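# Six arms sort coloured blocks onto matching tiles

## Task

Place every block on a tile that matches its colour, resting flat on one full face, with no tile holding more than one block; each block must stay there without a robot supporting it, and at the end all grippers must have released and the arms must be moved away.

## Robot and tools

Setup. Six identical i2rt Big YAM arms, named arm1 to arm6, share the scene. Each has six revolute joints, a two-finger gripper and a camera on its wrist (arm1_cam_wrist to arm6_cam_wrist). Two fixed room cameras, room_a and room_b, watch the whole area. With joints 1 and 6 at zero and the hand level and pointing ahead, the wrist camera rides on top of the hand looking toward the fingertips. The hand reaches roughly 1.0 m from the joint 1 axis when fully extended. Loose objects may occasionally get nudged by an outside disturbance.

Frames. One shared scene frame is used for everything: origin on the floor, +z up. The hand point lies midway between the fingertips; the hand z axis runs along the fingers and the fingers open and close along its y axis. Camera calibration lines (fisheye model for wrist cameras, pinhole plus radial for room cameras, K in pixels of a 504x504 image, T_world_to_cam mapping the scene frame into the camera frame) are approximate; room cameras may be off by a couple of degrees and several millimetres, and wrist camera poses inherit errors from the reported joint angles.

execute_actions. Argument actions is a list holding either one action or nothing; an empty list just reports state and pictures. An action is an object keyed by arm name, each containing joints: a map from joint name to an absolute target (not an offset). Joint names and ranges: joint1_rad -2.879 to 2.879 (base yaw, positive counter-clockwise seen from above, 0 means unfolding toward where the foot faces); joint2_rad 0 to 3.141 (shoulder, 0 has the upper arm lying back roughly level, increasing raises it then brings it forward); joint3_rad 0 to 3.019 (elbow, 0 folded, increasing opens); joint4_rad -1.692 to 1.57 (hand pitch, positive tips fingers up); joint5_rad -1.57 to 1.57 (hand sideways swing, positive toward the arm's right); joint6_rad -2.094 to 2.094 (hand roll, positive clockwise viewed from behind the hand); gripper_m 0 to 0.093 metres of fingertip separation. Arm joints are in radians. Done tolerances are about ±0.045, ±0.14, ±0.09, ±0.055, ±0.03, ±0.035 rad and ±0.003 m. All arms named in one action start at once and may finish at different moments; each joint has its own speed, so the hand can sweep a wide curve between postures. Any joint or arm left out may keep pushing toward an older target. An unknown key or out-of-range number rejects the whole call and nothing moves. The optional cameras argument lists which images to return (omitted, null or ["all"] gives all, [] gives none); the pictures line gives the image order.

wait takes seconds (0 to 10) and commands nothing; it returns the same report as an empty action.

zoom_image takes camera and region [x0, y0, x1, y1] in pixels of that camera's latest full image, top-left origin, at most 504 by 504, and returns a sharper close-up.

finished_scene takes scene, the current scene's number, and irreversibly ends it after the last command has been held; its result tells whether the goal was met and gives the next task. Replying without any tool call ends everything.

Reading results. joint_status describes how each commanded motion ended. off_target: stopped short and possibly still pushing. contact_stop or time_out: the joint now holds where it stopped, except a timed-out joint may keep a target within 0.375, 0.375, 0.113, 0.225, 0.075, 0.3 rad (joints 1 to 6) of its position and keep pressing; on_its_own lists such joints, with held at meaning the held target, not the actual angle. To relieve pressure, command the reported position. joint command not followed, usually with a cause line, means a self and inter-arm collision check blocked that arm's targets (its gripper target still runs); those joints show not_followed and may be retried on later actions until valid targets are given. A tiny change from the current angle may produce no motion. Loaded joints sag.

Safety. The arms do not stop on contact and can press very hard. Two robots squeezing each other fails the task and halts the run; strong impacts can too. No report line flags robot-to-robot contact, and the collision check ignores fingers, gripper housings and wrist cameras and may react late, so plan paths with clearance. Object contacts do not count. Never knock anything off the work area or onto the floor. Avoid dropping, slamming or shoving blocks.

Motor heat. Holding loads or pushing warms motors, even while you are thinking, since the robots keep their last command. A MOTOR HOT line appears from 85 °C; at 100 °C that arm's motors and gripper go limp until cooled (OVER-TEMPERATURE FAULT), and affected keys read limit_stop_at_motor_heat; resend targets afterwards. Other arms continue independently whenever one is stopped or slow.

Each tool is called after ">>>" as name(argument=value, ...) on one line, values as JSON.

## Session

>>> execute_actions(actions=[])

Scene clock: 0.00 s.
Motor temperatures (°C, as the motors report them): arm1=[20 28 33 22 21 21] | arm2=[20 31 30 20 21 23] | arm3=[23 26 32 23 22 22] | arm4=[22 27 26 21 22 21] | arm5=[22 28 32 20 20 20] | arm6=[23 23 29 20 23 20]
arm1.joint_positions: joint1_rad=-0.061 joint2_rad=+0.571 joint3_rad=+1.485 joint4_rad=-1.306 joint5_rad=+0.102 joint6_rad=-0.075 gripper_m=+0.094
arm1.joint_status: not commanded
arm1.hand: x=-0.5195 y=+0.1691 z=+1.2730 quat_wxyz=(-0.315, -0.631, -0.542, +0.456) (m; scene frame)
arm2.joint_positions: joint1_rad=-0.663 joint2_rad=+0.625 joint3_rad=+1.454 joint4_rad=-1.296 joint5_rad=-0.272 joint6_rad=+0.336 gripper_m=+0.095
arm2.joint_status: not commanded
arm2.hand: x=+0.6900 y=+1.0223 z=+1.2756 quat_wxyz=(-0.345, +0.327, -0.783, -0.402) (m; scene frame)
arm3.joint_positions: joint1_rad=+0.861 joint2_rad=+0.267 joint3_rad=+1.340 joint4_rad=-1.259 joint5_rad=-0.046 joint6_rad=+0.042 gripper_m=+0.095
arm3.joint_status: not commanded
arm3.hand: x=-0.5100 y=-0.7817 z=+1.2124 quat_wxyz=(-0.505, +0.443, -0.630, -0.390) (m; scene frame)
arm4.joint_positions: joint1_rad=-0.351 joint2_rad=+0.625 joint3_rad=+1.456 joint4_rad=-1.370 joint5_rad=+0.072 joint6_rad=-0.564 gripper_m=+0.094
arm4.joint_status: not commanded
arm4.hand: x=-1.4128 y=+1.1184 z=+1.2988 quat_wxyz=(-0.473, +0.681, -0.539, -0.150) (m; scene frame)
arm5.joint_positions: joint1_rad=+0.746 joint2_rad=+0.254 joint3_rad=+1.445 joint4_rad=-1.339 joint5_rad=-0.207 joint6_rad=+0.470 gripper_m=+0.095
arm5.joint_status: not commanded
arm5.hand: x=+1.7811 y=+0.5083 z=+1.2725 quat_wxyz=(-0.650, -0.417, -0.632, +0.065) (m; scene frame)
arm6.joint_positions: joint1_rad=-0.103 joint2_rad=+0.517 joint3_rad=+1.342 joint4_rad=-1.333 joint5_rad=-0.278 joint6_rad=+0.157 gripper_m=+0.094
arm6.joint_status: not commanded
arm6.hand: x=+0.1173 y=-1.9191 z=+1.2354 quat_wxyz=(-0.370, -0.751, -0.412, +0.359) (m; scene frame)
pictures: arm1_cam_wrist, arm2_cam_wrist, arm3_cam_wrist, arm4_cam_wrist, arm5_cam_wrist, arm6_cam_wrist, room_a, room_b
camera_calibration (this result's frames):
arm1_cam_wrist: T_world_to_cam=[[-0.971768, 0.20896, 0.109553, -0.680655], [0.125256, 0.850408, -0.510996, 0.57379], [-0.199942, -0.482848, -0.852573, 1.1895], [0, 0, 0, 1]] pos_world=[-0.495479, 0.228621, 1.38191]
arm2_cam_wrist: T_world_to_cam=[[0.792936, -0.458273, -0.401544, 0.434409], [-0.601445, -0.694206, -0.395401, 1.63344], [-0.097553, 0.555034, -0.826087, 0.679824], [0, 0, 0, 1]] pos_world=[0.704282, 0.955695, 1.38189]
arm3_cam_wrist: T_world_to_cam=[[0.955943, -0.291478, -0.0348365, 0.303626], [-0.232213, -0.67825, -0.697176, 0.198555], [0.179583, 0.67455, -0.716053, 1.6115], [0, 0, 0, 1]] pos_world=[-0.533541, -0.863866, 1.30292]
arm4_cam_wrist: T_world_to_cam=[[0.87661, -0.0278419, 0.480396, 0.645835], [0.12478, -0.951024, -0.282813, 1.61022], [0.464742, 0.30786, -0.830203, 1.51676], [0, 0, 0, 1]] pos_world=[-1.47197, 1.08239, 1.40435]
arm5_cam_wrist: T_world_to_cam=[[-0.624863, -0.638646, -0.449086, 2.00619], [-0.289391, 0.723697, -0.62651, 0.94404], [0.72512, -0.261521, -0.63703, -0.224331], [0, 0, 0, 1]] pos_world=[1.68946, 0.53938, 1.3495]
arm6_cam_wrist: T_world_to_cam=[[-0.878588, 0.388009, -0.278448, 1.19499], [0.472096, 0.793719, -0.383583, 1.94353], [0.0721756, -0.468466, -0.880529, 0.300532], [0, 0, 0, 1]] pos_world=[0.110683, -1.86549, 1.34288]
Images, in order (width x height): arm1_cam_wrist 504x504, arm2_cam_wrist 504x504, arm3_cam_wrist 504x504, arm4_cam_wrist 504x504, arm5_cam_wrist 504x504, arm6_cam_wrist 504x504, room_a 504x504, room_b 504x504.

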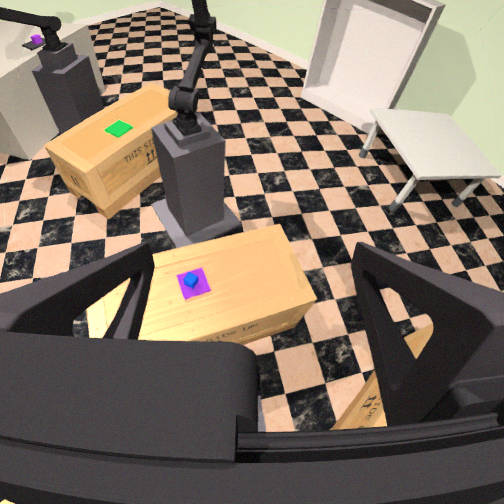

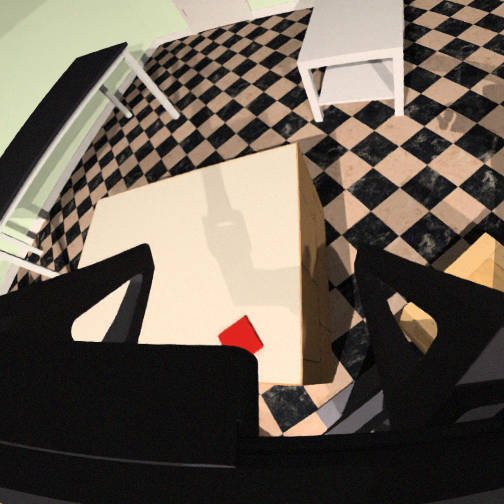

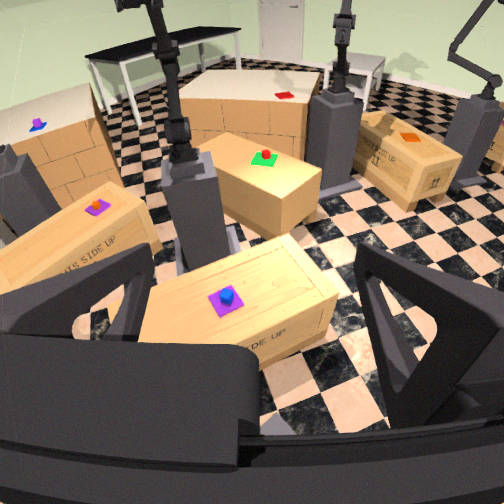

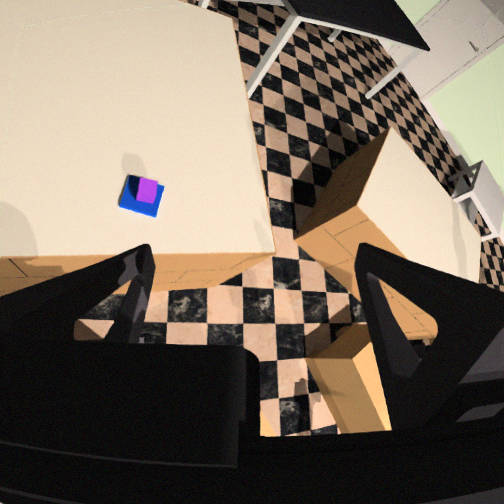

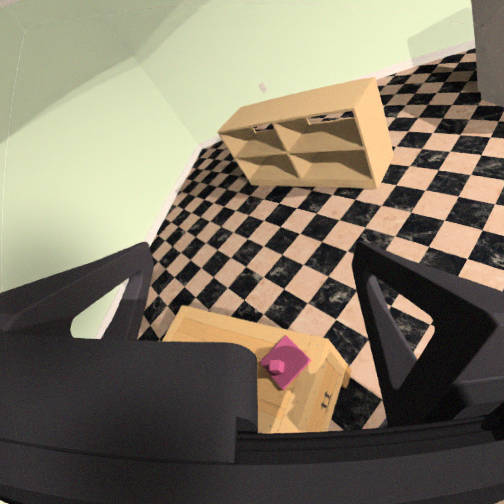

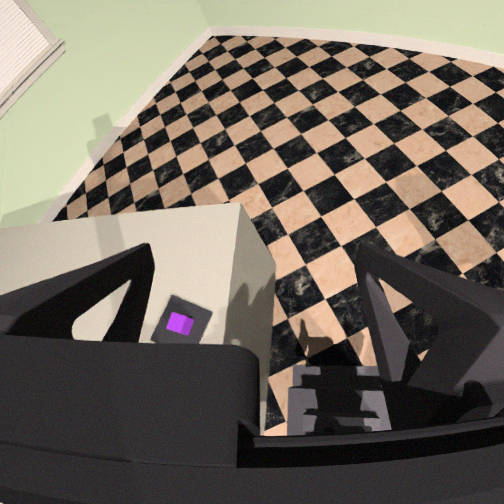

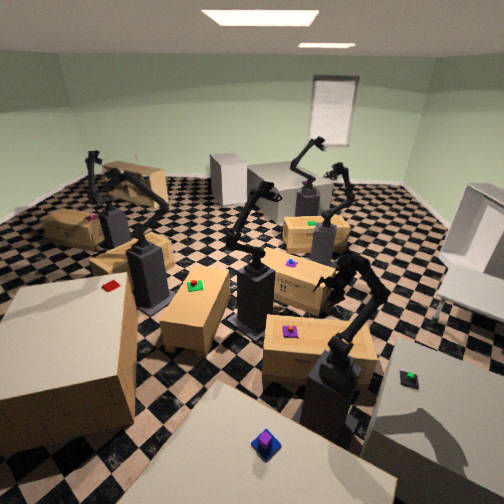

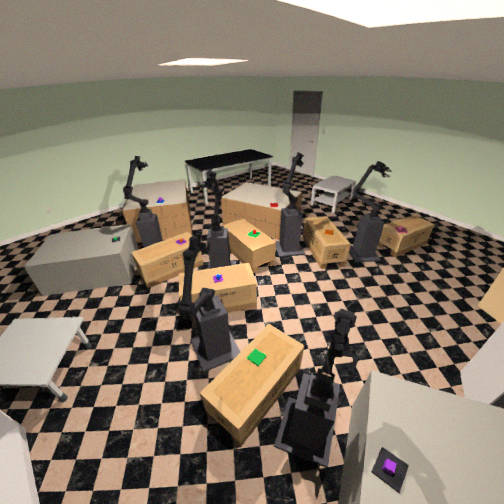

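>>> zoom_image(camera="room_a", region=[240, 300, 440, 480])

>>> zoom_image(camera="room_a", region=[80, 200, 360, 360])

>>> zoom_image(camera="room_b", region=[90, 180, 450, 310])

Region (240, 300, 440, 480) of room_a's 504x504 image, scaled by 2.520, with more detail than that image has; it fills the top 454 rows of this view, and the rest is white.

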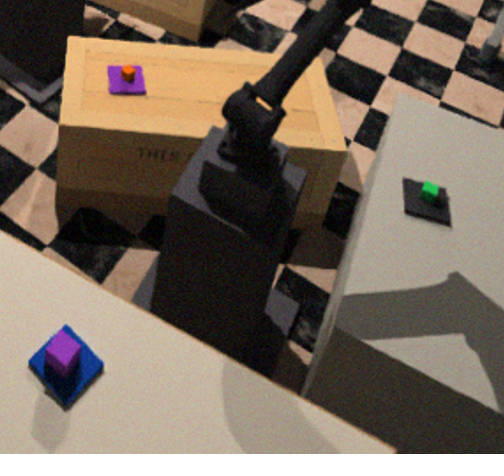

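Region (80, 200, 360, 360) of room_a's 504x504 image, scaled by 1.800, with more detail than that image has; it fills the top 288 rows of this view, and the rest is white.

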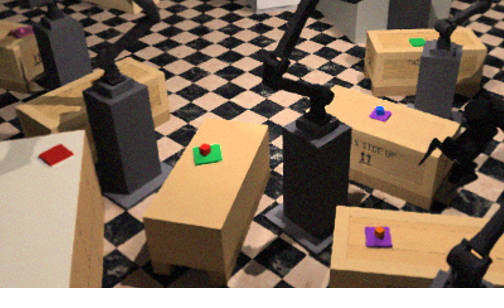

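Region (90, 180, 450, 310) of room_b's 504x504 image, scaled by 1.400, with more detail than that image has; it fills the top 182 rows of this view, and the rest is white.

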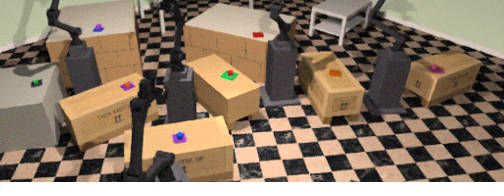

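>>> zoom_image(camera="arm5_cam_wrist", region=[240, 320, 340, 400])

>>> zoom_image(camera="arm3_cam_wrist", region=[60, 130, 300, 330])

>>> zoom_image(camera="arm6_cam_wrist", region=[130, 280, 230, 360])

Region (240, 320, 340, 400) of arm5_cam_wrist's 504x504 image, scaled by 5.040, with more detail than that image has; it fills the top 403 rows of this view, and the rest is white.

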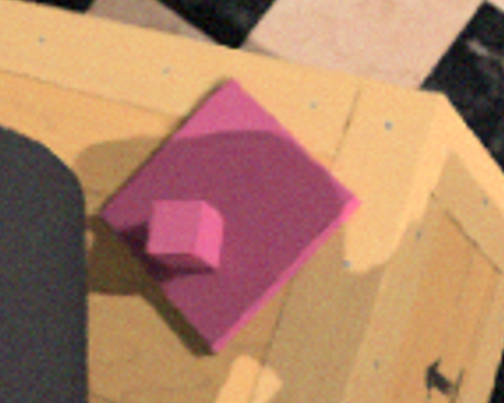

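Region (60, 130, 300, 330) of arm3_cam_wrist's 504x504 image, scaled by 2.100, with more detail than that image has.

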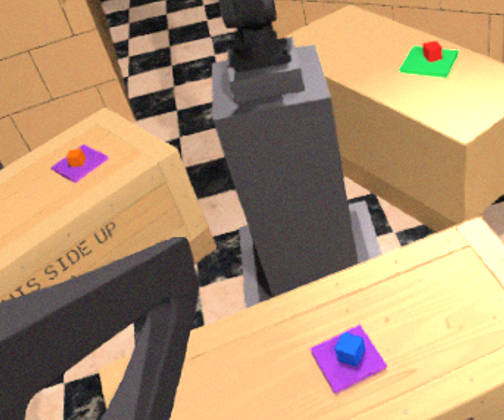

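Region (130, 280, 230, 360) of arm6_cam_wrist's 504x504 image, scaled by 5.040, with more detail than that image has; it fills the top 403 rows of this view, and the rest is white.

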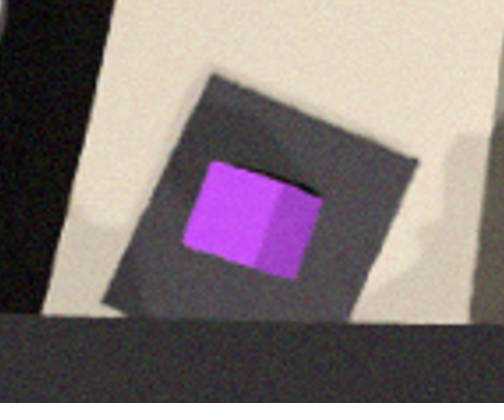

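>>> execute_actions(actions=[{"arm1":{"joints":{"joint1_rad":-1.895,"joint2_rad":2.24,"joint3_rad":1.424,"joint4_rad":-0.735,"joint5_rad":0,"joint6_rad":0}},"arm2":{"joints":{"joint1_rad":1.751,"joint2_rad":2.26,"joint3_rad":1.457,"joint4_rad":-0.75,"joint5_rad":0,"joint6_rad":0}},"arm3":{"joints":{"joint1_rad":-0.6,"joint2_rad":1.0,"joint3_rad":0.9,"joint4_rad":-1.2,"joint5_rad":0,"joint6_rad":0}},"arm4":{"joints":{"joint1_rad":2.223,"joint2_rad":1.87,"joint3_rad":1.13,"joint4_rad":-0.815,"joint5_rad":0,"joint6_rad":0}},"arm5":{"joints":{"joint1_rad":1.64,"joint2_rad":1.87,"joint3_rad":1.09,"joint4_rad":-0.78,"joint5_rad":0,"joint6_rad":0}},"arm6":{"joints":{"joint1_rad":1.01,"joint2_rad":1.875,"joint3_rad":1.35,"joint4_rad":-1.03,"joint5_rad":0,"joint6_rad":0}}}], cameras=["arm1_cam_wrist", "arm2_cam_wrist", "arm4_cam_wrist", "arm5_cam_wrist", "arm6_cam_wrist"])

Scene clock: 122.40 s.
Motor temperatures (°C, as the motors report them): arm1=[20 27 39 22 21 21] | arm2=[20 29 35 20 21 23] | arm3=[23 26 35 23 22 22] | arm4=[22 26 30 21 22 21] | arm5=[22 28 33 21 20 20] | arm6=[23 23 33 20 23 20]
arm1.joint_positions: joint1_rad=-1.908 joint2_rad=+2.246 joint3_rad=+1.427 joint4_rad=-0.734 joint5_rad=+0.002 joint6_rad=-0.012 gripper_m=+0.094
arm1.joint_status: all done
arm1.hand: x=-0.9875 y=+0.6054 z=+0.5261 quat_wxyz=(+0.005, -0.978, +0.206, +0.003) (m; scene frame)
arm2.joint_positions: joint1_rad=+1.762 joint2_rad=+2.263 joint3_rad=+1.454 joint4_rad=-0.753 joint5_rad=-0.002 joint6_rad=+0.006 gripper_m=+0.095
arm2.joint_status: all done
arm2.hand: x=+0.0330 y=+0.6680 z=+0.5524 quat_wxyz=(+0.005, +0.993, +0.117, -0.004) (m; scene frame)
arm3.joint_positions: joint1_rad=-0.596 joint2_rad=+1.004 joint3_rad=+0.869 joint4_rad=-1.212 joint5_rad=+0.000 joint6_rad=+0.012 gripper_m=+0.095
arm3.joint_status: all done
arm3.hand: x=-0.2336 y=-0.9491 z=+0.8239 quat_wxyz=(-0.114, -0.121, -0.986, +0.013) (m; scene frame)
arm4.joint_positions: joint1_rad=+2.230 joint2_rad=+1.866 joint3_rad=+1.133 joint4_rad=-0.823 joint5_rad=-0.001 joint6_rad=-0.012 gripper_m=+0.094
arm4.joint_status: all done
arm4.hand: x=-1.8561 y=+0.5922 z=+0.7068 quat_wxyz=(-0.003, +0.933, +0.360, -0.010) (m; scene frame)
arm5.joint_positions: joint1_rad=+1.647 joint2_rad=+1.857 joint3_rad=+1.093 joint4_rad=-0.793 joint5_rad=+0.001 joint6_rad=+0.015 gripper_m=+0.095
arm5.joint_status: all done
arm5.hand: x=+2.1858 y=+0.5250 z=+0.6215 quat_wxyz=(-0.001, -0.002, -1.000, +0.006) (m; scene frame)
arm6.joint_positions: joint1_rad=+1.021 joint2_rad=+1.876 joint3_rad=+1.337 joint4_rad=-1.033 joint5_rad=+0.001 joint6_rad=+0.010 gripper_m=+0.094
arm6.joint_status: all done
arm6.hand: x=+0.4535 y=-2.1809 z=+0.7202 quat_wxyz=(+0.005, -0.495, -0.869, +0.001) (m; scene frame)
pictures: arm1_cam_wrist, arm2_cam_wrist, arm4_cam_wrist, arm5_cam_wrist, arm6_cam_wrist
camera_calibration (this result's frames):
arm1_cam_wrist: T_world_to_cam=[[0.392163, 0.919838, 0.01034, -0.176039], [0.74308, -0.32339, 0.585877, 0.623395], [0.542256, -0.222076, -0.810334, 1.22264], [0, 0, 0, 1]] pos_world=[-1.05718, 0.635045, 0.627333]
arm2_cam_wrist: T_world_to_cam=[[-0.236717, 0.971491, -0.0130266, -0.633115], [0.790231, 0.200316, 0.579145, -0.475392], [0.565244, 0.126799, -0.815121, 0.473052], [0, 0, 0, 1]] pos_world=[-0.0415889, 0.650312, 0.652668]
arm4_cam_wrist: T_world_to_cam=[[-0.671894, 0.740561, 0.0112967, -1.69348], [0.612206, 0.546727, 0.57122, 0.41183], [0.416847, 0.390715, -0.820719, 1.2486], [0, 0, 0, 1]] pos_world=[-1.91044, 0.541116, 0.808635]
arm5_cam_wrist: T_world_to_cam=[[0.00631724, -0.99962, 0.0268192, 0.491549], [-0.813948, 0.0104398, 0.580844, 1.41182], [-0.580904, -0.0254987, -0.813573, 1.91238], [0, 0, 0, 1]] pos_world=[2.25695, 0.525386, 0.722625]
arm6_cam_wrist: T_world_to_cam=[[-0.869857, -0.493304, 0.000180451, -0.67821], [-0.389632, 0.687274, 0.613059, 1.23588], [-0.302549, 0.533204, -0.790037, 1.98932], [0, 0, 0, 1]] pos_world=[0.49346, -2.24467, 0.814087]
Images, in order (width x height): arm1_cam_wrist 504x504, arm2_cam_wrist 504x504, arm4_cam_wrist 504x504, arm5_cam_wrist 504x504, arm6_cam_wrist 504x504.

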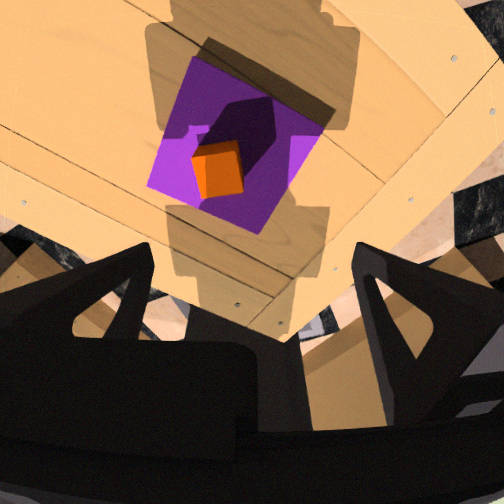

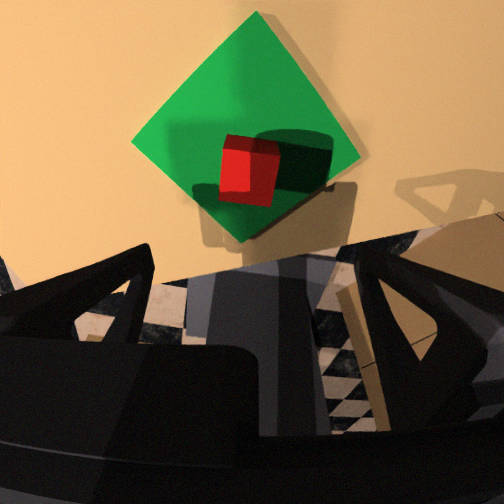

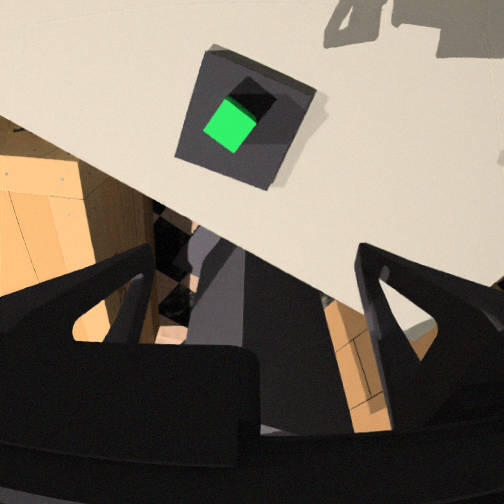

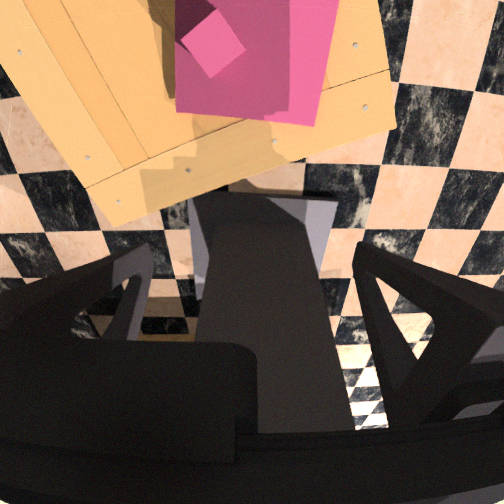

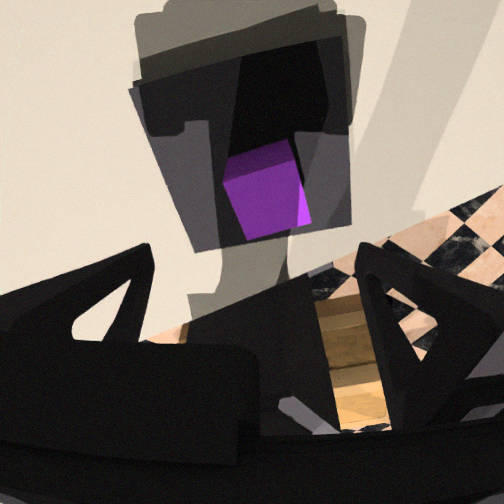

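>>> zoom_image(camera="arm1_cam_wrist", region=[140, 40, 340, 240])

>>> zoom_image(camera="arm2_cam_wrist", region=[180, 110, 320, 250])

>>> zoom_image(camera="arm4_cam_wrist", region=[165, 40, 325, 200])

>>> zoom_image(camera="arm6_cam_wrist", region=[200, 120, 340, 260])

Region (140, 40, 340, 240) of arm1_cam_wrist's 504x504 image, scaled by 2.520, with more detail than that image has.

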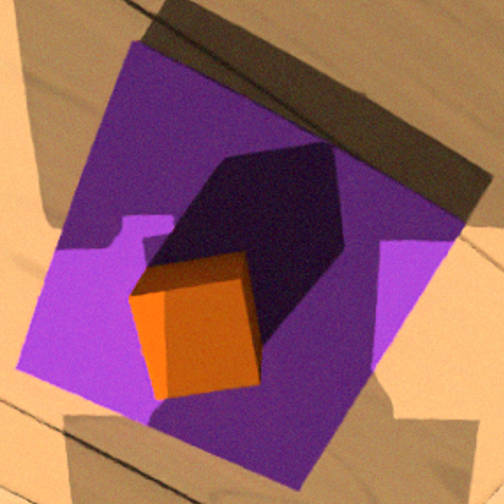

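Region (180, 110, 320, 250) of arm2_cam_wrist's 504x504 image, scaled by 3.600, with more detail than that image has.

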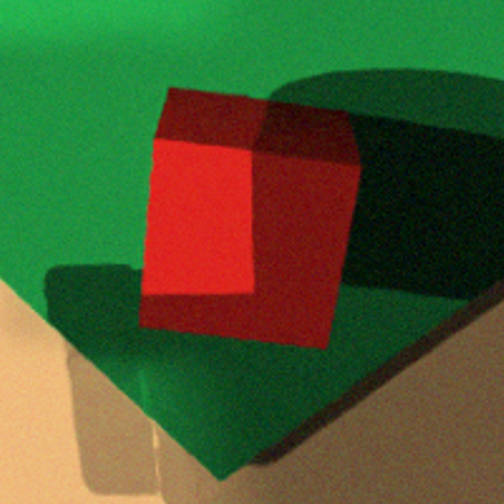

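Region (165, 40, 325, 200) of arm4_cam_wrist's 504x504 image, scaled by 3.150, with more detail than that image has.

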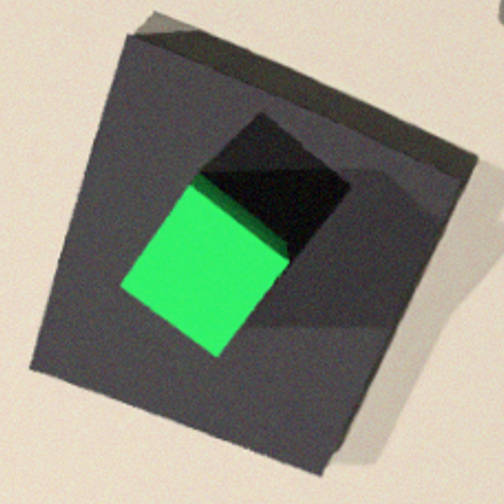

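Region (200, 120, 340, 260) of arm6_cam_wrist's 504x504 image, scaled by 3.600, with more detail than that image has.

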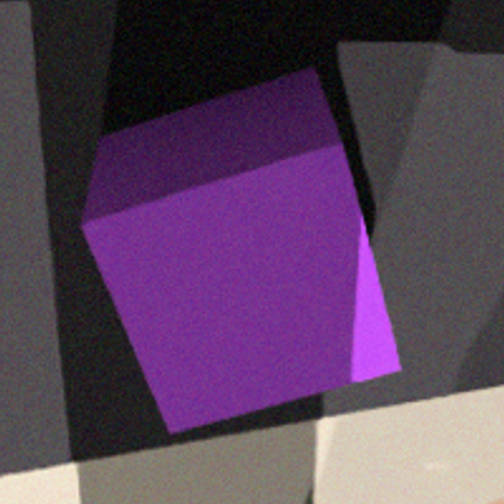

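>>> execute_actions(actions=[{"arm1":{"joints":{"joint1_rad":-1.86,"joint2_rad":2.465,"joint3_rad":1.525,"joint4_rad":-0.595,"joint6_rad":-0.125}},"arm2":{"joints":{"joint1_rad":1.78,"joint2_rad":2.52,"joint3_rad":1.55,"joint4_rad":-0.565,"joint6_rad":0.16}},"arm4":{"joints":{"joint1_rad":2.272,"joint2_rad":2.22,"joint3_rad":1.24,"joint4_rad":-0.56,"joint6_rad":0.72}},"arm6":{"joints":{"joint1_rad":1.0,"joint2_rad":2.0,"joint3_rad":1.24,"joint4_rad":-0.785,"joint6_rad":-0.33}}}], cameras=["arm1_cam_wrist", "arm2_cam_wrist", "arm4_cam_wrist", "arm6_cam_wrist"])

Scene clock: 244.10 s.
Motor temperatures (°C, as the motors report them): arm1=[20 33 36 22 21 21] | arm2=[20 36 32 20 21 23] | arm3=[23 24 41 23 22 22] | arm4=[22 28 28 21 22 21] | arm5=[22 29 33 20 20 20] | arm6=[23 26 33 20 23 20]
arm1.joint_positions: joint1_rad=-1.865 joint2_rad=+2.482 joint3_rad=+1.508 joint4_rad=-0.602 joint5_rad=+0.002 joint6_rad=-0.110 gripper_m=+0.094
arm1.joint_status: all done
arm1.hand: x=-0.9958 y=+0.5826 z=+0.4144 quat_wxyz=(+0.002, -0.991, +0.137, -0.008) (m; scene frame)
arm2.joint_positions: joint1_rad=+1.768 joint2_rad=+2.533 joint3_rad=+1.537 joint4_rad=-0.580 joint5_rad=-0.002 joint6_rad=+0.152 gripper_m=+0.095
arm2.joint_status: all done
arm2.hand: x=+0.0383 y=+0.6642 z=+0.4205 quat_wxyz=(+0.004, +0.999, +0.047, +0.004) (m; scene frame)
arm3.joint_positions: joint1_rad=-0.596 joint2_rad=+1.004 joint3_rad=+0.869 joint4_rad=-1.212 joint5_rad=+0.000 joint6_rad=+0.012 gripper_m=+0.095
arm3.joint_status: not commanded
arm3.hand: x=-0.2336 y=-0.9491 z=+0.8239 quat_wxyz=(-0.114, -0.121, -0.986, +0.013) (m; scene frame)
arm4.joint_positions: joint1_rad=+2.274 joint2_rad=+2.230 joint3_rad=+1.227 joint4_rad=-0.577 joint5_rad=-0.001 joint6_rad=+0.707 gripper_m=+0.094
arm4.joint_status: all done
arm4.hand: x=-1.8619 y=+0.5595 z=+0.5553 quat_wxyz=(-0.007, +0.999, +0.031, -0.001) (m; scene frame)
arm5.joint_positions: joint1_rad=+1.647 joint2_rad=+1.857 joint3_rad=+1.093 joint4_rad=-0.793 joint5_rad=+0.001 joint6_rad=+0.015 gripper_m=+0.095
arm5.joint_status: not commanded
arm5.hand: x=+2.1858 y=+0.5250 z=+0.6215 quat_wxyz=(-0.001, -0.002, -1.000, +0.006) (m; scene frame)
arm6.joint_positions: joint1_rad=+1.013 joint2_rad=+2.022 joint3_rad=+1.223 joint4_rad=-0.795 joint5_rad=+0.001 joint6_rad=-0.318 gripper_m=+0.094
arm6.joint_status: all done
arm6.hand: x=+0.4393 y=-2.1661 z=+0.6130 quat_wxyz=(+0.014, -0.350, -0.937, -0.007) (m; scene frame)
pictures: arm1_cam_wrist, arm2_cam_wrist, arm4_cam_wrist, arm6_cam_wrist
camera_calibration (this result's frames):
arm1_cam_wrist: T_world_to_cam=[[0.258815, 0.965898, 0.00748548, -0.309157], [0.768304, -0.210553, 0.604463, 0.639252], [0.585426, -0.150693, -0.796598, 1.12723], [0, 0, 0, 1]] pos_world=[-1.07104, 0.603077, 0.513863]
arm2_cam_wrist: T_world_to_cam=[[-0.0991187, 0.994997, -0.0124948, -0.650963], [0.801051, 0.087235, 0.592206, -0.333214], [0.590333, 0.0486897, -0.80569, 0.409965], [0, 0, 0, 1]] pos_world=[-0.0396168, 0.656813, 0.519502]
arm4_cam_wrist: T_world_to_cam=[[-0.0614792, 0.998017, 0.0135117, -0.680178], [0.811385, 0.0420896, 0.582995, 1.1664], [0.58127, 0.0468053, -0.812363, 1.63338], [0, 0, 0, 1]] pos_world=[-1.93765, 0.553285, 0.656087]
arm6_cam_wrist: T_world_to_cam=[[-0.670376, -0.741963, -0.00933817, -1.30368], [-0.579296, 0.515456, 0.631444, 0.985749], [-0.463694, 0.428714, -0.775365, 1.72786], [0, 0, 0, 1]] pos_world=[0.498283, -2.21615, 0.705101]
Images, in order (width x height): arm1_cam_wrist 504x504, arm2_cam_wrist 504x504, arm4_cam_wrist 504x504, arm6_cam_wrist 504x504.

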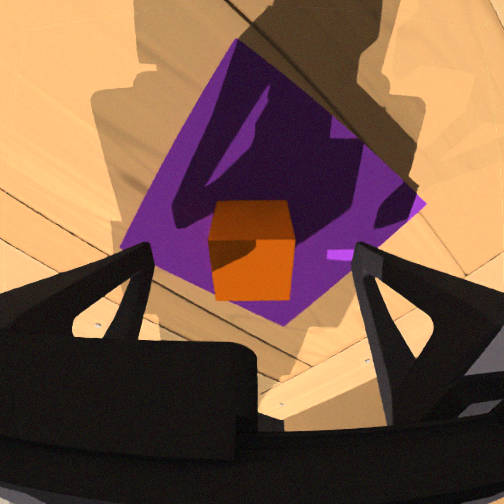

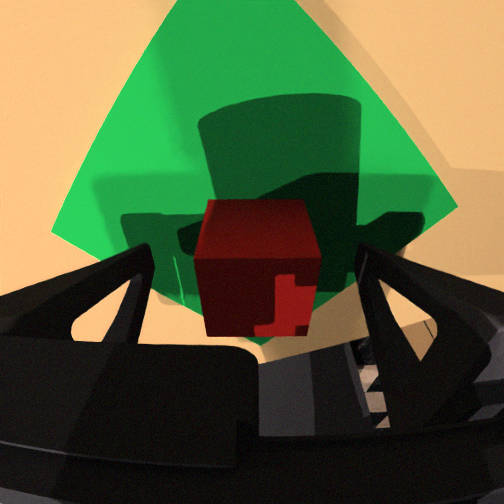

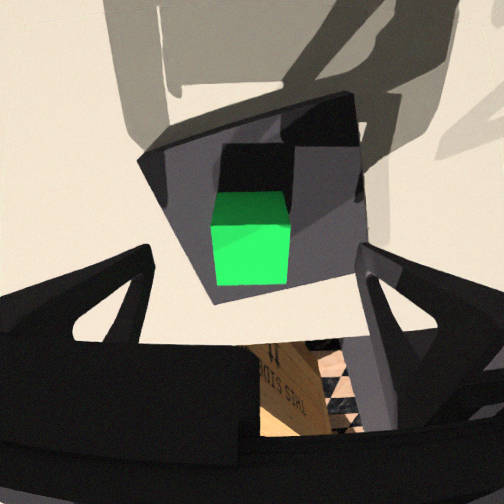

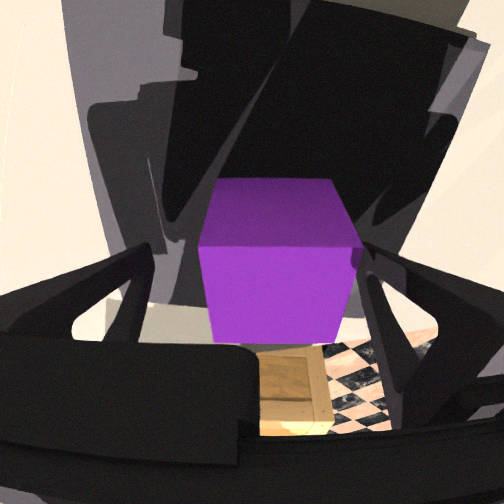

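>>> execute_actions(actions=[{"arm1":{"joints":{"gripper_m":0.019}},"arm2":{"joints":{"gripper_m":0.029}},"arm4":{"joints":{"joint2_rad":2.285,"joint4_rad":-0.535,"gripper_m":0.02}},"arm6":{"joints":{"joint1_rad":0.99,"gripper_m":0.036}}}], cameras=["arm4_cam_wrist"])

Scene clock: 269.03 s.
Motor temperatures (°C, as the motors report them): arm1=[20 33 36 22 21 21] | arm2=[20 37 32 20 21 23] | arm3=[23 24 41 23 22 22] | arm4=[22 29 28 21 22 21] | arm5=[22 29 32 20 20 20] | arm6=[23 26 32 20 23 20]
arm1.joint_positions: joint1_rad=-1.865 joint2_rad=+2.482 joint3_rad=+1.508 joint4_rad=-0.602 joint5_rad=+0.002 joint6_rad=-0.110 gripper_m=+0.031
arm1.joint_status: gripper_m off_target (ended at +0.031, target +0.019)
arm1.hand: x=-0.9958 y=+0.5826 z=+0.4144 quat_wxyz=(+0.002, -0.991, +0.137, -0.008) (m; scene frame)
arm2.joint_positions: joint1_rad=+1.768 joint2_rad=+2.533 joint3_rad=+1.537 joint4_rad=-0.580 joint5_rad=-0.002 joint6_rad=+0.153 gripper_m=+0.042
arm2.joint_status: gripper_m off_target (ended at +0.042, target +0.029)
arm2.hand: x=+0.0383 y=+0.6642 z=+0.4205 quat_wxyz=(+0.004, +0.999, +0.047, +0.004) (m; scene frame)
arm3.joint_positions: joint1_rad=-0.596 joint2_rad=+1.004 joint3_rad=+0.869 joint4_rad=-1.212 joint5_rad=+0.000 joint6_rad=+0.012 gripper_m=+0.095
arm3.joint_status: not commanded
arm3.hand: x=-0.2336 y=-0.9491 z=+0.8239 quat_wxyz=(-0.114, -0.121, -0.986, +0.013) (m; scene frame)
arm4.joint_positions: joint1_rad=+2.274 joint2_rad=+2.239 joint3_rad=+1.228 joint4_rad=-0.551 joint5_rad=+0.000 joint6_rad=+0.708 gripper_m=+0.031
arm4.joint_status: gripper_m off_target (ended at +0.031, target +0.020); the others done
arm4.hand: x=-1.8645 y=+0.5572 z=+0.5507 quat_wxyz=(-0.002, +1.000, +0.030, -0.007) (m; scene frame)
arm5.joint_positions: joint1_rad=+1.647 joint2_rad=+1.857 joint3_rad=+1.093 joint4_rad=-0.793 joint5_rad=+0.001 joint6_rad=+0.015 gripper_m=+0.095
arm5.joint_status: not commanded
arm5.hand: x=+2.1858 y=+0.5250 z=+0.6215 quat_wxyz=(-0.001, -0.002, -1.000, +0.006) (m; scene frame)
arm6.joint_positions: joint1_rad=+1.003 joint2_rad=+2.022 joint3_rad=+1.223 joint4_rad=-0.795 joint5_rad=+0.001 joint6_rad=-0.320 gripper_m=+0.048
arm6.joint_status: gripper_m off_target (ended at +0.048, target +0.036); the others done
arm6.hand: x=+0.4347 y=-2.1687 z=+0.6130 quat_wxyz=(+0.014, -0.354, -0.935, -0.007) (m; scene frame)
pictures: arm4_cam_wrist
camera_calibration (this result's frames):
arm4_cam_wrist: T_world_to_cam=[[-0.0604448, 0.998167, 0.00312417, -0.670353], [0.818396, 0.0477662, 0.572667, 1.1869], [0.571467, 0.0371715, -0.819782, 1.62245], [0, 0, 0, 1]] pos_world=[-1.93905, 0.552121, 0.652451]
Images, in order (width x height): arm4_cam_wrist 504x504.

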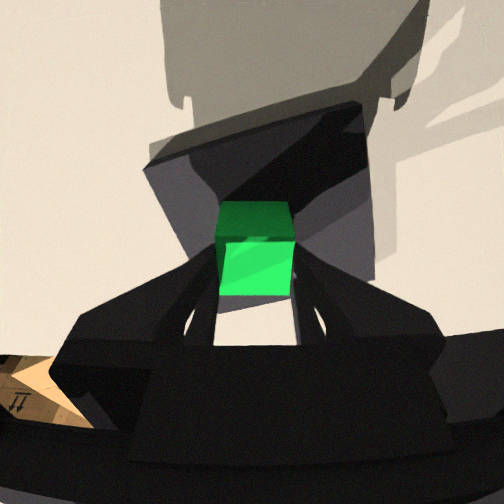

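>>> execute_actions(actions=[{"arm4":{"joints":{"joint2_rad":2.29,"gripper_m":0.042}}}], cameras=["arm4_cam_wrist"])

Scene clock: 292.57 s.
Motor temperatures (°C, as the motors report them): arm1=[20 34 36 22 21 21] | arm2=[20 37 32 20 21 23] | arm3=[23 24 42 23 22 22] | arm4=[22 28 28 21 22 21] | arm5=[22 30 32 20 20 20] | arm6=[23 27 32 20 23 20]
arm1.joint_positions: joint1_rad=-1.865 joint2_rad=+2.482 joint3_rad=+1.508 joint4_rad=-0.602 joint5_rad=+0.002 joint6_rad=-0.110 gripper_m=+0.031
arm1.joint_status: not commanded
arm1.hand: x=-0.9958 y=+0.5826 z=+0.4144 quat_wxyz=(+0.002, -0.991, +0.137, -0.008) (m; scene frame)
arm2.joint_positions: joint1_rad=+1.768 joint2_rad=+2.533 joint3_rad=+1.537 joint4_rad=-0.580 joint5_rad=-0.002 joint6_rad=+0.153 gripper_m=+0.042
arm2.joint_status: not commanded
arm2.hand: x=+0.0383 y=+0.6642 z=+0.4205 quat_wxyz=(+0.004, +0.999, +0.047, +0.004) (m; scene frame)
arm3.joint_positions: joint1_rad=-0.596 joint2_rad=+1.004 joint3_rad=+0.869 joint4_rad=-1.212 joint5_rad=+0.000 joint6_rad=+0.012 gripper_m=+0.095
arm3.joint_status: not commanded
arm3.hand: x=-0.2336 y=-0.9491 z=+0.8239 quat_wxyz=(-0.114, -0.121, -0.986, +0.013) (m; scene frame)
arm4.joint_positions: joint1_rad=+2.274 joint2_rad=+2.267 joint3_rad=+1.228 joint4_rad=-0.550 joint5_rad=+0.000 joint6_rad=+0.708 gripper_m=+0.042
arm4.joint_status: all done
arm4.hand: x=-1.8586 y=+0.5631 z=+0.5374 quat_wxyz=(-0.010, +0.999, +0.030, +0.002) (m; scene frame)
arm5.joint_positions: joint1_rad=+1.647 joint2_rad=+1.857 joint3_rad=+1.093 joint4_rad=-0.793 joint5_rad=+0.001 joint6_rad=+0.015 gripper_m=+0.095
arm5.joint_status: not commanded
arm5.hand: x=+2.1858 y=+0.5250 z=+0.6215 quat_wxyz=(-0.001, -0.002, -1.000, +0.006) (m; scene frame)
arm6.joint_positions: joint1_rad=+1.003 joint2_rad=+2.022 joint3_rad=+1.223 joint4_rad=-0.795 joint5_rad=+0.001 joint6_rad=-0.320 gripper_m=+0.048
arm6.joint_status: not commanded
arm6.hand: x=+0.4347 y=-2.1687 z=+0.6130 quat_wxyz=(+0.014, -0.354, -0.935, -0.007) (m; scene frame)
pictures: arm4_cam_wrist
camera_calibration (this result's frames):
arm4_cam_wrist: T_world_to_cam=[[-0.0603312, 0.997978, 0.0200056, -0.684609], [0.807588, 0.0370226, 0.588584, 1.16687], [0.586653, 0.0516662, -0.808189, 1.62178], [0, 0, 0, 1]] pos_world=[-1.93508, 0.556233, 0.637595]
Images, in order (width x height): arm4_cam_wrist 504x504.

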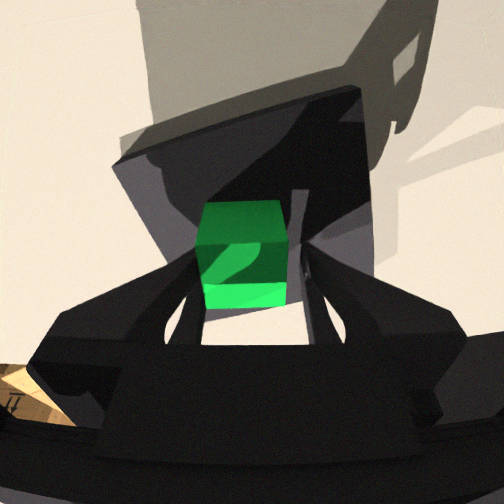

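>>> execute_actions(actions=[{"arm4":{"joints":{"joint2_rad":2.267,"gripper_m":0.02}}}], cameras=[])

>>> execute_actions(actions=[{"arm1":{"joints":{"joint1_rad":1.80,"joint2_rad":2.27,"joint3_rad":1.435,"joint4_rad":-0.73}},"arm2":{"joints":{"joint1_rad":0.30,"joint2_rad":1.863,"joint3_rad":1.195,"joint4_rad":-0.91}},"arm4":{"joints":{"joint1_rad":-2.08,"joint2_rad":2.19,"joint3_rad":1.86,"joint4_rad":-1.23,"joint6_rad":-1.0}},"arm6":{"joints":{"joint1_rad":-1.59,"joint2_rad":1.99,"joint3_rad":1.5,"joint4_rad":-1.07}}}], cameras=["arm1_cam_wrist", "arm2_cam_wrist", "arm4_cam_wrist", "arm6_cam_wrist"])

Scene clock: 358.30 s.
Motor temperatures (°C, as the motors report them): arm1=[20 35 36 22 21 21] | arm2=[20 39 31 20 21 23] | arm3=[23 23 43 23 22 22] | arm4=[22 29 27 21 22 21] | arm5=[22 30 32 20 20 20] | arm6=[23 28 32 20 23 20]
arm1.joint_positions: joint1_rad=-1.865 joint2_rad=+2.482 joint3_rad=+1.508 joint4_rad=-0.602 joint5_rad=+0.002 joint6_rad=-0.110 gripper_m=+0.031
arm1.joint_status: not commanded
arm1.hand: x=-0.9958 y=+0.5826 z=+0.4144 quat_wxyz=(+0.002, -0.991, +0.137, -0.008) (m; scene frame)
arm2.joint_positions: joint1_rad=+1.768 joint2_rad=+2.533 joint3_rad=+1.537 joint4_rad=-0.580 joint5_rad=-0.002 joint6_rad=+0.153 gripper_m=+0.042
arm2.joint_status: not commanded
arm2.hand: x=+0.0383 y=+0.6642 z=+0.4205 quat_wxyz=(+0.004, +0.999, +0.047, +0.004) (m; scene frame)
arm3.joint_positions: joint1_rad=-0.596 joint2_rad=+1.004 joint3_rad=+0.869 joint4_rad=-1.212 joint5_rad=+0.000 joint6_rad=+0.012 gripper_m=+0.095
arm3.joint_status: not commanded
arm3.hand: x=-0.2336 y=-0.9491 z=+0.8239 quat_wxyz=(-0.114, -0.121, -0.986, +0.013) (m; scene frame)
arm4.joint_positions: joint1_rad=+2.274 joint2_rad=+2.267 joint3_rad=+1.228 joint4_rad=-0.550 joint5_rad=+0.000 joint6_rad=+0.708 gripper_m=+0.031
arm4.joint_status: gripper_m off_target (ended at +0.031, target +0.020); the others done
arm4.hand: x=-1.8586 y=+0.5631 z=+0.5374 quat_wxyz=(-0.010, +0.999, +0.030, +0.002) (m; scene frame)
arm5.joint_positions: joint1_rad=+1.647 joint2_rad=+1.857 joint3_rad=+1.093 joint4_rad=-0.793 joint5_rad=+0.001 joint6_rad=+0.015 gripper_m=+0.095
arm5.joint_status: not commanded
arm5.hand: x=+2.1858 y=+0.5250 z=+0.6215 quat_wxyz=(-0.001, -0.002, -1.000, +0.006) (m; scene frame)
arm6.joint_positions: joint1_rad=+1.003 joint2_rad=+2.022 joint3_rad=+1.223 joint4_rad=-0.795 joint5_rad=+0.001 joint6_rad=-0.320 gripper_m=+0.048
arm6.joint_status: not commanded
arm6.hand: x=+0.4347 y=-2.1687 z=+0.6130 quat_wxyz=(+0.014, -0.354, -0.935, -0.007) (m; scene frame)
pictures: none
No camera images: the call's "cameras" was empty. Leave "cameras" out to get every camera's image.

Scene clock: 361.80 s.
Motor temperatures (°C, as the motors report them): arm1=[20 35 36 22 21 21] | arm2=[20 38 31 20 21 23] | arm3=[23 23 43 23 22 22] | arm4=[22 30 28 21 22 21] | arm5=[22 30 32 20 20 20] | arm6=[23 28 33 20 23 20]
arm1.joint_positions: joint1_rad=+1.812 joint2_rad=+2.256 joint3_rad=+1.437 joint4_rad=-0.721 joint5_rad=-0.001 joint6_rad=-0.112 gripper_m=+0.031
arm1.joint_status: all done
arm1.hand: x=+0.1126 y=+0.4528 z=+0.5358 quat_wxyz=(-0.021, +0.131, -0.991, -0.001) (m; scene frame)
arm2.joint_positions: joint1_rad=+0.295 joint2_rad=+1.859 joint3_rad=+1.196 joint4_rad=-0.896 joint5_rad=+0.002 joint6_rad=+0.154 gripper_m=+0.042
arm2.joint_status: all done
arm2.hand: x=+0.4308 y=+1.2765 z=+0.6856 quat_wxyz=(-0.002, +0.771, -0.637, -0.002) (m; scene frame)
arm3.joint_positions: joint1_rad=-0.596 joint2_rad=+1.004 joint3_rad=+0.869 joint4_rad=-1.212 joint5_rad=+0.000 joint6_rad=+0.012 gripper_m=+0.095
arm3.joint_status: not commanded
arm3.hand: x=-0.2336 y=-0.9491 z=+0.8239 quat_wxyz=(-0.114, -0.121, -0.986, +0.013) (m; scene frame)
arm4.joint_positions: joint1_rad=-2.077 joint2_rad=+2.191 joint3_rad=+1.858 joint4_rad=-1.214 joint5_rad=+0.001 joint6_rad=-0.987 gripper_m=+0.031
arm4.joint_status: all done
arm4.hand: x=-0.8926 y=+0.6289 z=+0.7546 quat_wxyz=(-0.005, +0.270, -0.963, +0.003) (m; scene frame)
arm5.joint_positions: joint1_rad=+1.647 joint2_rad=+1.857 joint3_rad=+1.093 joint4_rad=-0.793 joint5_rad=+0.001 joint6_rad=+0.015 gripper_m=+0.095
arm5.joint_status: not commanded
arm5.hand: x=+2.1858 y=+0.5250 z=+0.6215 quat_wxyz=(-0.001, -0.002, -1.000, +0.006) (m; scene frame)
arm6.joint_positions: joint1_rad=-1.599 joint2_rad=+2.019 joint3_rad=+1.484 joint4_rad=-1.061 joint5_rad=+0.002 joint6_rad=-0.321 gripper_m=+0.047
arm6.joint_status: all done
arm6.hand: x=-0.3183 y=-1.4532 z=+0.7018 quat_wxyz=(-0.003, -0.996, +0.091, -0.007) (m; scene frame)
pictures: arm1_cam_wrist, arm2_cam_wrist, arm4_cam_wrist, arm6_cam_wrist
camera_calibration (this result's frames):
arm1_cam_wrist: T_world_to_cam=[[0.272301, -0.962203, 0.00409954, 0.401789], [-0.799881, -0.223992, 0.556793, -0.10482], [-0.53483, -0.154895, -0.830641, 0.701768], [0, 0, 0, 1]] pos_world=[0.182075, 0.471824, 0.639634]
arm2_cam_wrist: T_world_to_cam=[[0.98112, 0.193365, -0.0036678, -0.666086], [0.159215, -0.796788, 0.582906, 0.553246], [0.109791, -0.572485, -0.812531, 1.3667], [0, 0, 0, 1]] pos_world=[0.415374, 1.35203, 0.785552]
arm4_cam_wrist: T_world_to_cam=[[0.519369, -0.854519, 0.00729562, 0.995739], [-0.699693, -0.420335, 0.57771, -0.793145], [-0.490597, -0.305149, -0.81621, 0.496143], [0, 0, 0, 1]] pos_world=[-0.828708, 0.668888, 0.8559]
arm6_cam_wrist: T_world_to_cam=[[0.201234, 0.979486, -0.0105908, 1.49818], [0.77081, -0.151672, 0.618747, -0.407514], [0.604447, -0.132677, -0.785519, 0.671112], [0, 0, 0, 1]] pos_world=[-0.39302, -1.44021, 0.795186]
Images, in order (width x height): arm1_cam_wrist 504x504, arm2_cam_wrist 504x504, arm4_cam_wrist 504x504, arm6_cam_wrist 504x504.

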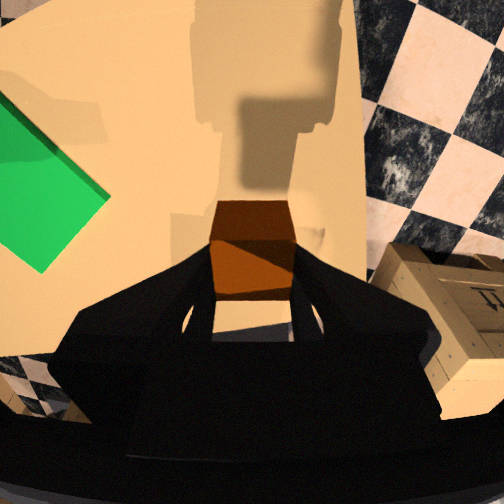

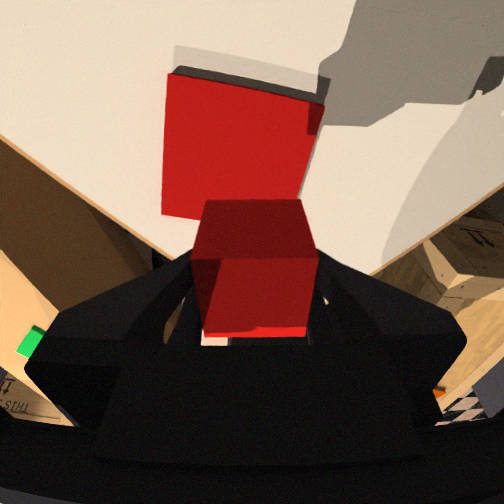

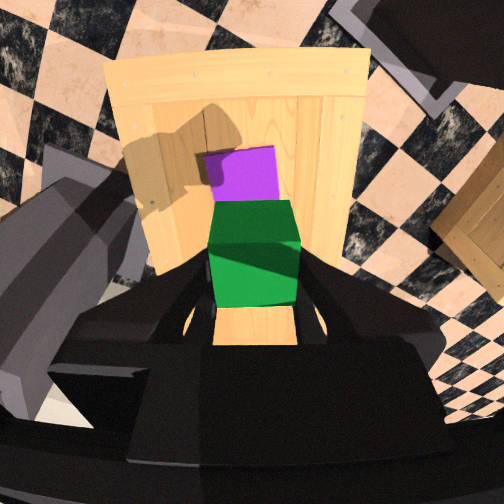

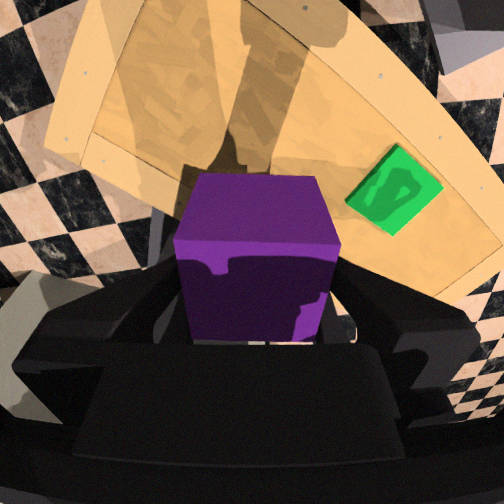

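>>> execute_actions(actions=[{"arm1":{"joints":{"joint2_rad":2.495,"joint3_rad":1.525,"joint4_rad":-0.56}},"arm2":{"joints":{"joint1_rad":0.33,"joint2_rad":2.0,"joint3_rad":1.23,"joint4_rad":-0.765,"joint6_rad":0.39}},"arm4":{"joints":{"joint1_rad":-2.095,"joint2_rad":2.825,"joint3_rad":2.15,"joint4_rad":-0.86}},"arm6":{"joints":{"joint2_rad":2.52,"joint3_rad":1.56,"joint4_rad":-0.585}}}], cameras=["arm1_cam_wrist", "arm2_cam_wrist", "arm4_cam_wrist", "arm6_cam_wrist"])

Scene clock: 413.57 s.
Motor temperatures (°C, as the motors report them): arm1=[20 34 36 22 21 21] | arm2=[20 36 32 20 21 23] | arm3=[23 23 44 23 22 22] | arm4=[22 32 29 21 22 21] | arm5=[22 30 32 20 20 20] | arm6=[23 29 33 20 23 20]
arm1.joint_positions: joint1_rad=+1.812 joint2_rad=+2.513 joint3_rad=+1.503 joint4_rad=-0.570 joint5_rad=-0.002 joint6_rad=-0.112 gripper_m=+0.031
arm1.joint_status: all done
arm1.hand: x=+0.1009 y=+0.4509 z=+0.4086 quat_wxyz=(-0.002, +0.131, -0.991, -0.001) (m; scene frame)
arm2.joint_positions: joint1_rad=+0.323 joint2_rad=+2.017 joint3_rad=+1.196 joint4_rad=-0.780 joint5_rad=+0.002 joint6_rad=+0.382 gripper_m=+0.042
arm2.joint_status: all done
arm2.hand: x=+0.4177 y=+1.2717 z=+0.6095 quat_wxyz=(+0.007, +0.703, -0.711, +0.018) (m; scene frame)
arm3.joint_positions: joint1_rad=-0.596 joint2_rad=+1.004 joint3_rad=+0.869 joint4_rad=-1.212 joint5_rad=+0.000 joint6_rad=+0.012 gripper_m=+0.095
arm3.joint_status: not commanded
arm3.hand: x=-0.2336 y=-0.9491 z=+0.8239 quat_wxyz=(-0.114, -0.121, -0.986, +0.013) (m; scene frame)
arm4.joint_positions: joint1_rad=-2.091 joint2_rad=+2.838 joint3_rad=+2.131 joint4_rad=-0.872 joint5_rad=+0.002 joint6_rad=-0.992 gripper_m=+0.031
arm4.joint_status: all done
arm4.hand: x=-0.8745 y=+0.6115 z=+0.4112 quat_wxyz=(+0.007, +0.266, -0.964, -0.007) (m; scene frame)
arm5.joint_positions: joint1_rad=+1.647 joint2_rad=+1.857 joint3_rad=+1.093 joint4_rad=-0.793 joint5_rad=+0.001 joint6_rad=+0.015 gripper_m=+0.095
arm5.joint_status: not commanded
arm5.hand: x=+2.1858 y=+0.5250 z=+0.6215 quat_wxyz=(-0.001, -0.002, -1.000, +0.006) (m; scene frame)
arm6.joint_positions: joint1_rad=-1.599 joint2_rad=+2.564 joint3_rad=+1.535 joint4_rad=-0.595 joint5_rad=+0.003 joint6_rad=-0.321 gripper_m=+0.047
arm6.joint_status: all done
arm6.hand: x=-0.3124 y=-1.4566 z=+0.4076 quat_wxyz=(-0.008, -0.996, +0.091, -0.020) (m; scene frame)
pictures: arm1_cam_wrist, arm2_cam_wrist, arm4_cam_wrist, arm6_cam_wrist
camera_calibration (this result's frames):
arm1_cam_wrist: T_world_to_cam=[[0.272393, -0.962185, -0.00122252, 0.405882], [-0.777366, -0.22082, 0.589016, -0.060648], [-0.567013, -0.159494, -0.80812, 0.585679], [0, 0, 0, 1]] pos_world=[0.174383, 0.470554, 0.509518]
arm2_cam_wrist: T_world_to_cam=[[0.999927, -0.00514583, 0.0109172, -0.416898], [-0.0107722, -0.788447, 0.615008, 0.636712], [0.0054429, -0.615081, -0.788445, 1.38661], [0, 0, 0, 1]] pos_world=[0.41618, 1.35275, 0.706238]
arm4_cam_wrist: T_world_to_cam=[[0.511471, -0.859104, -0.0183752, 0.980412], [-0.686746, -0.421523, 0.592198, -0.583341], [-0.516506, -0.290273, -0.805583, 0.183268], [0, 0, 0, 1]] pos_world=[-0.8074, 0.649582, 0.511106]
arm6_cam_wrist: T_world_to_cam=[[0.201134, 0.979409, -0.0174175, 1.49981], [0.755075, -0.143688, 0.6397, -0.232283], [0.624025, -0.141817, -0.768428, 0.421839], [0, 0, 0, 1]] pos_world=[-0.389508, -1.44248, 0.498867]
Images, in order (width x height): arm1_cam_wrist 504x504, arm2_cam_wrist 504x504, arm4_cam_wrist 504x504, arm6_cam_wrist 504x504.

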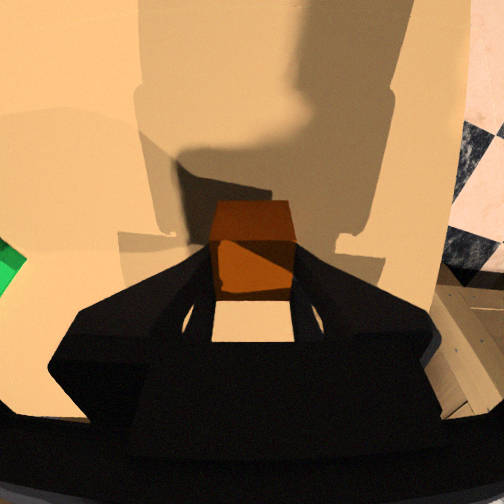

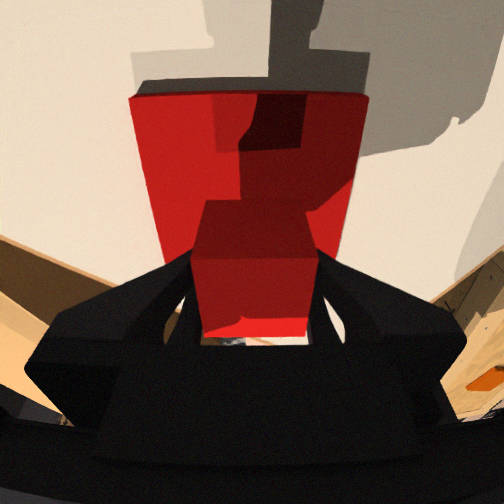

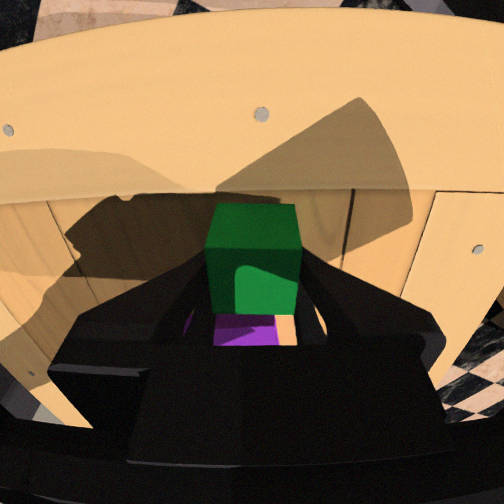

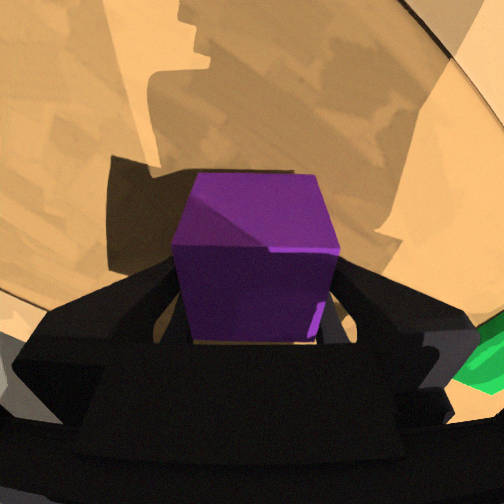

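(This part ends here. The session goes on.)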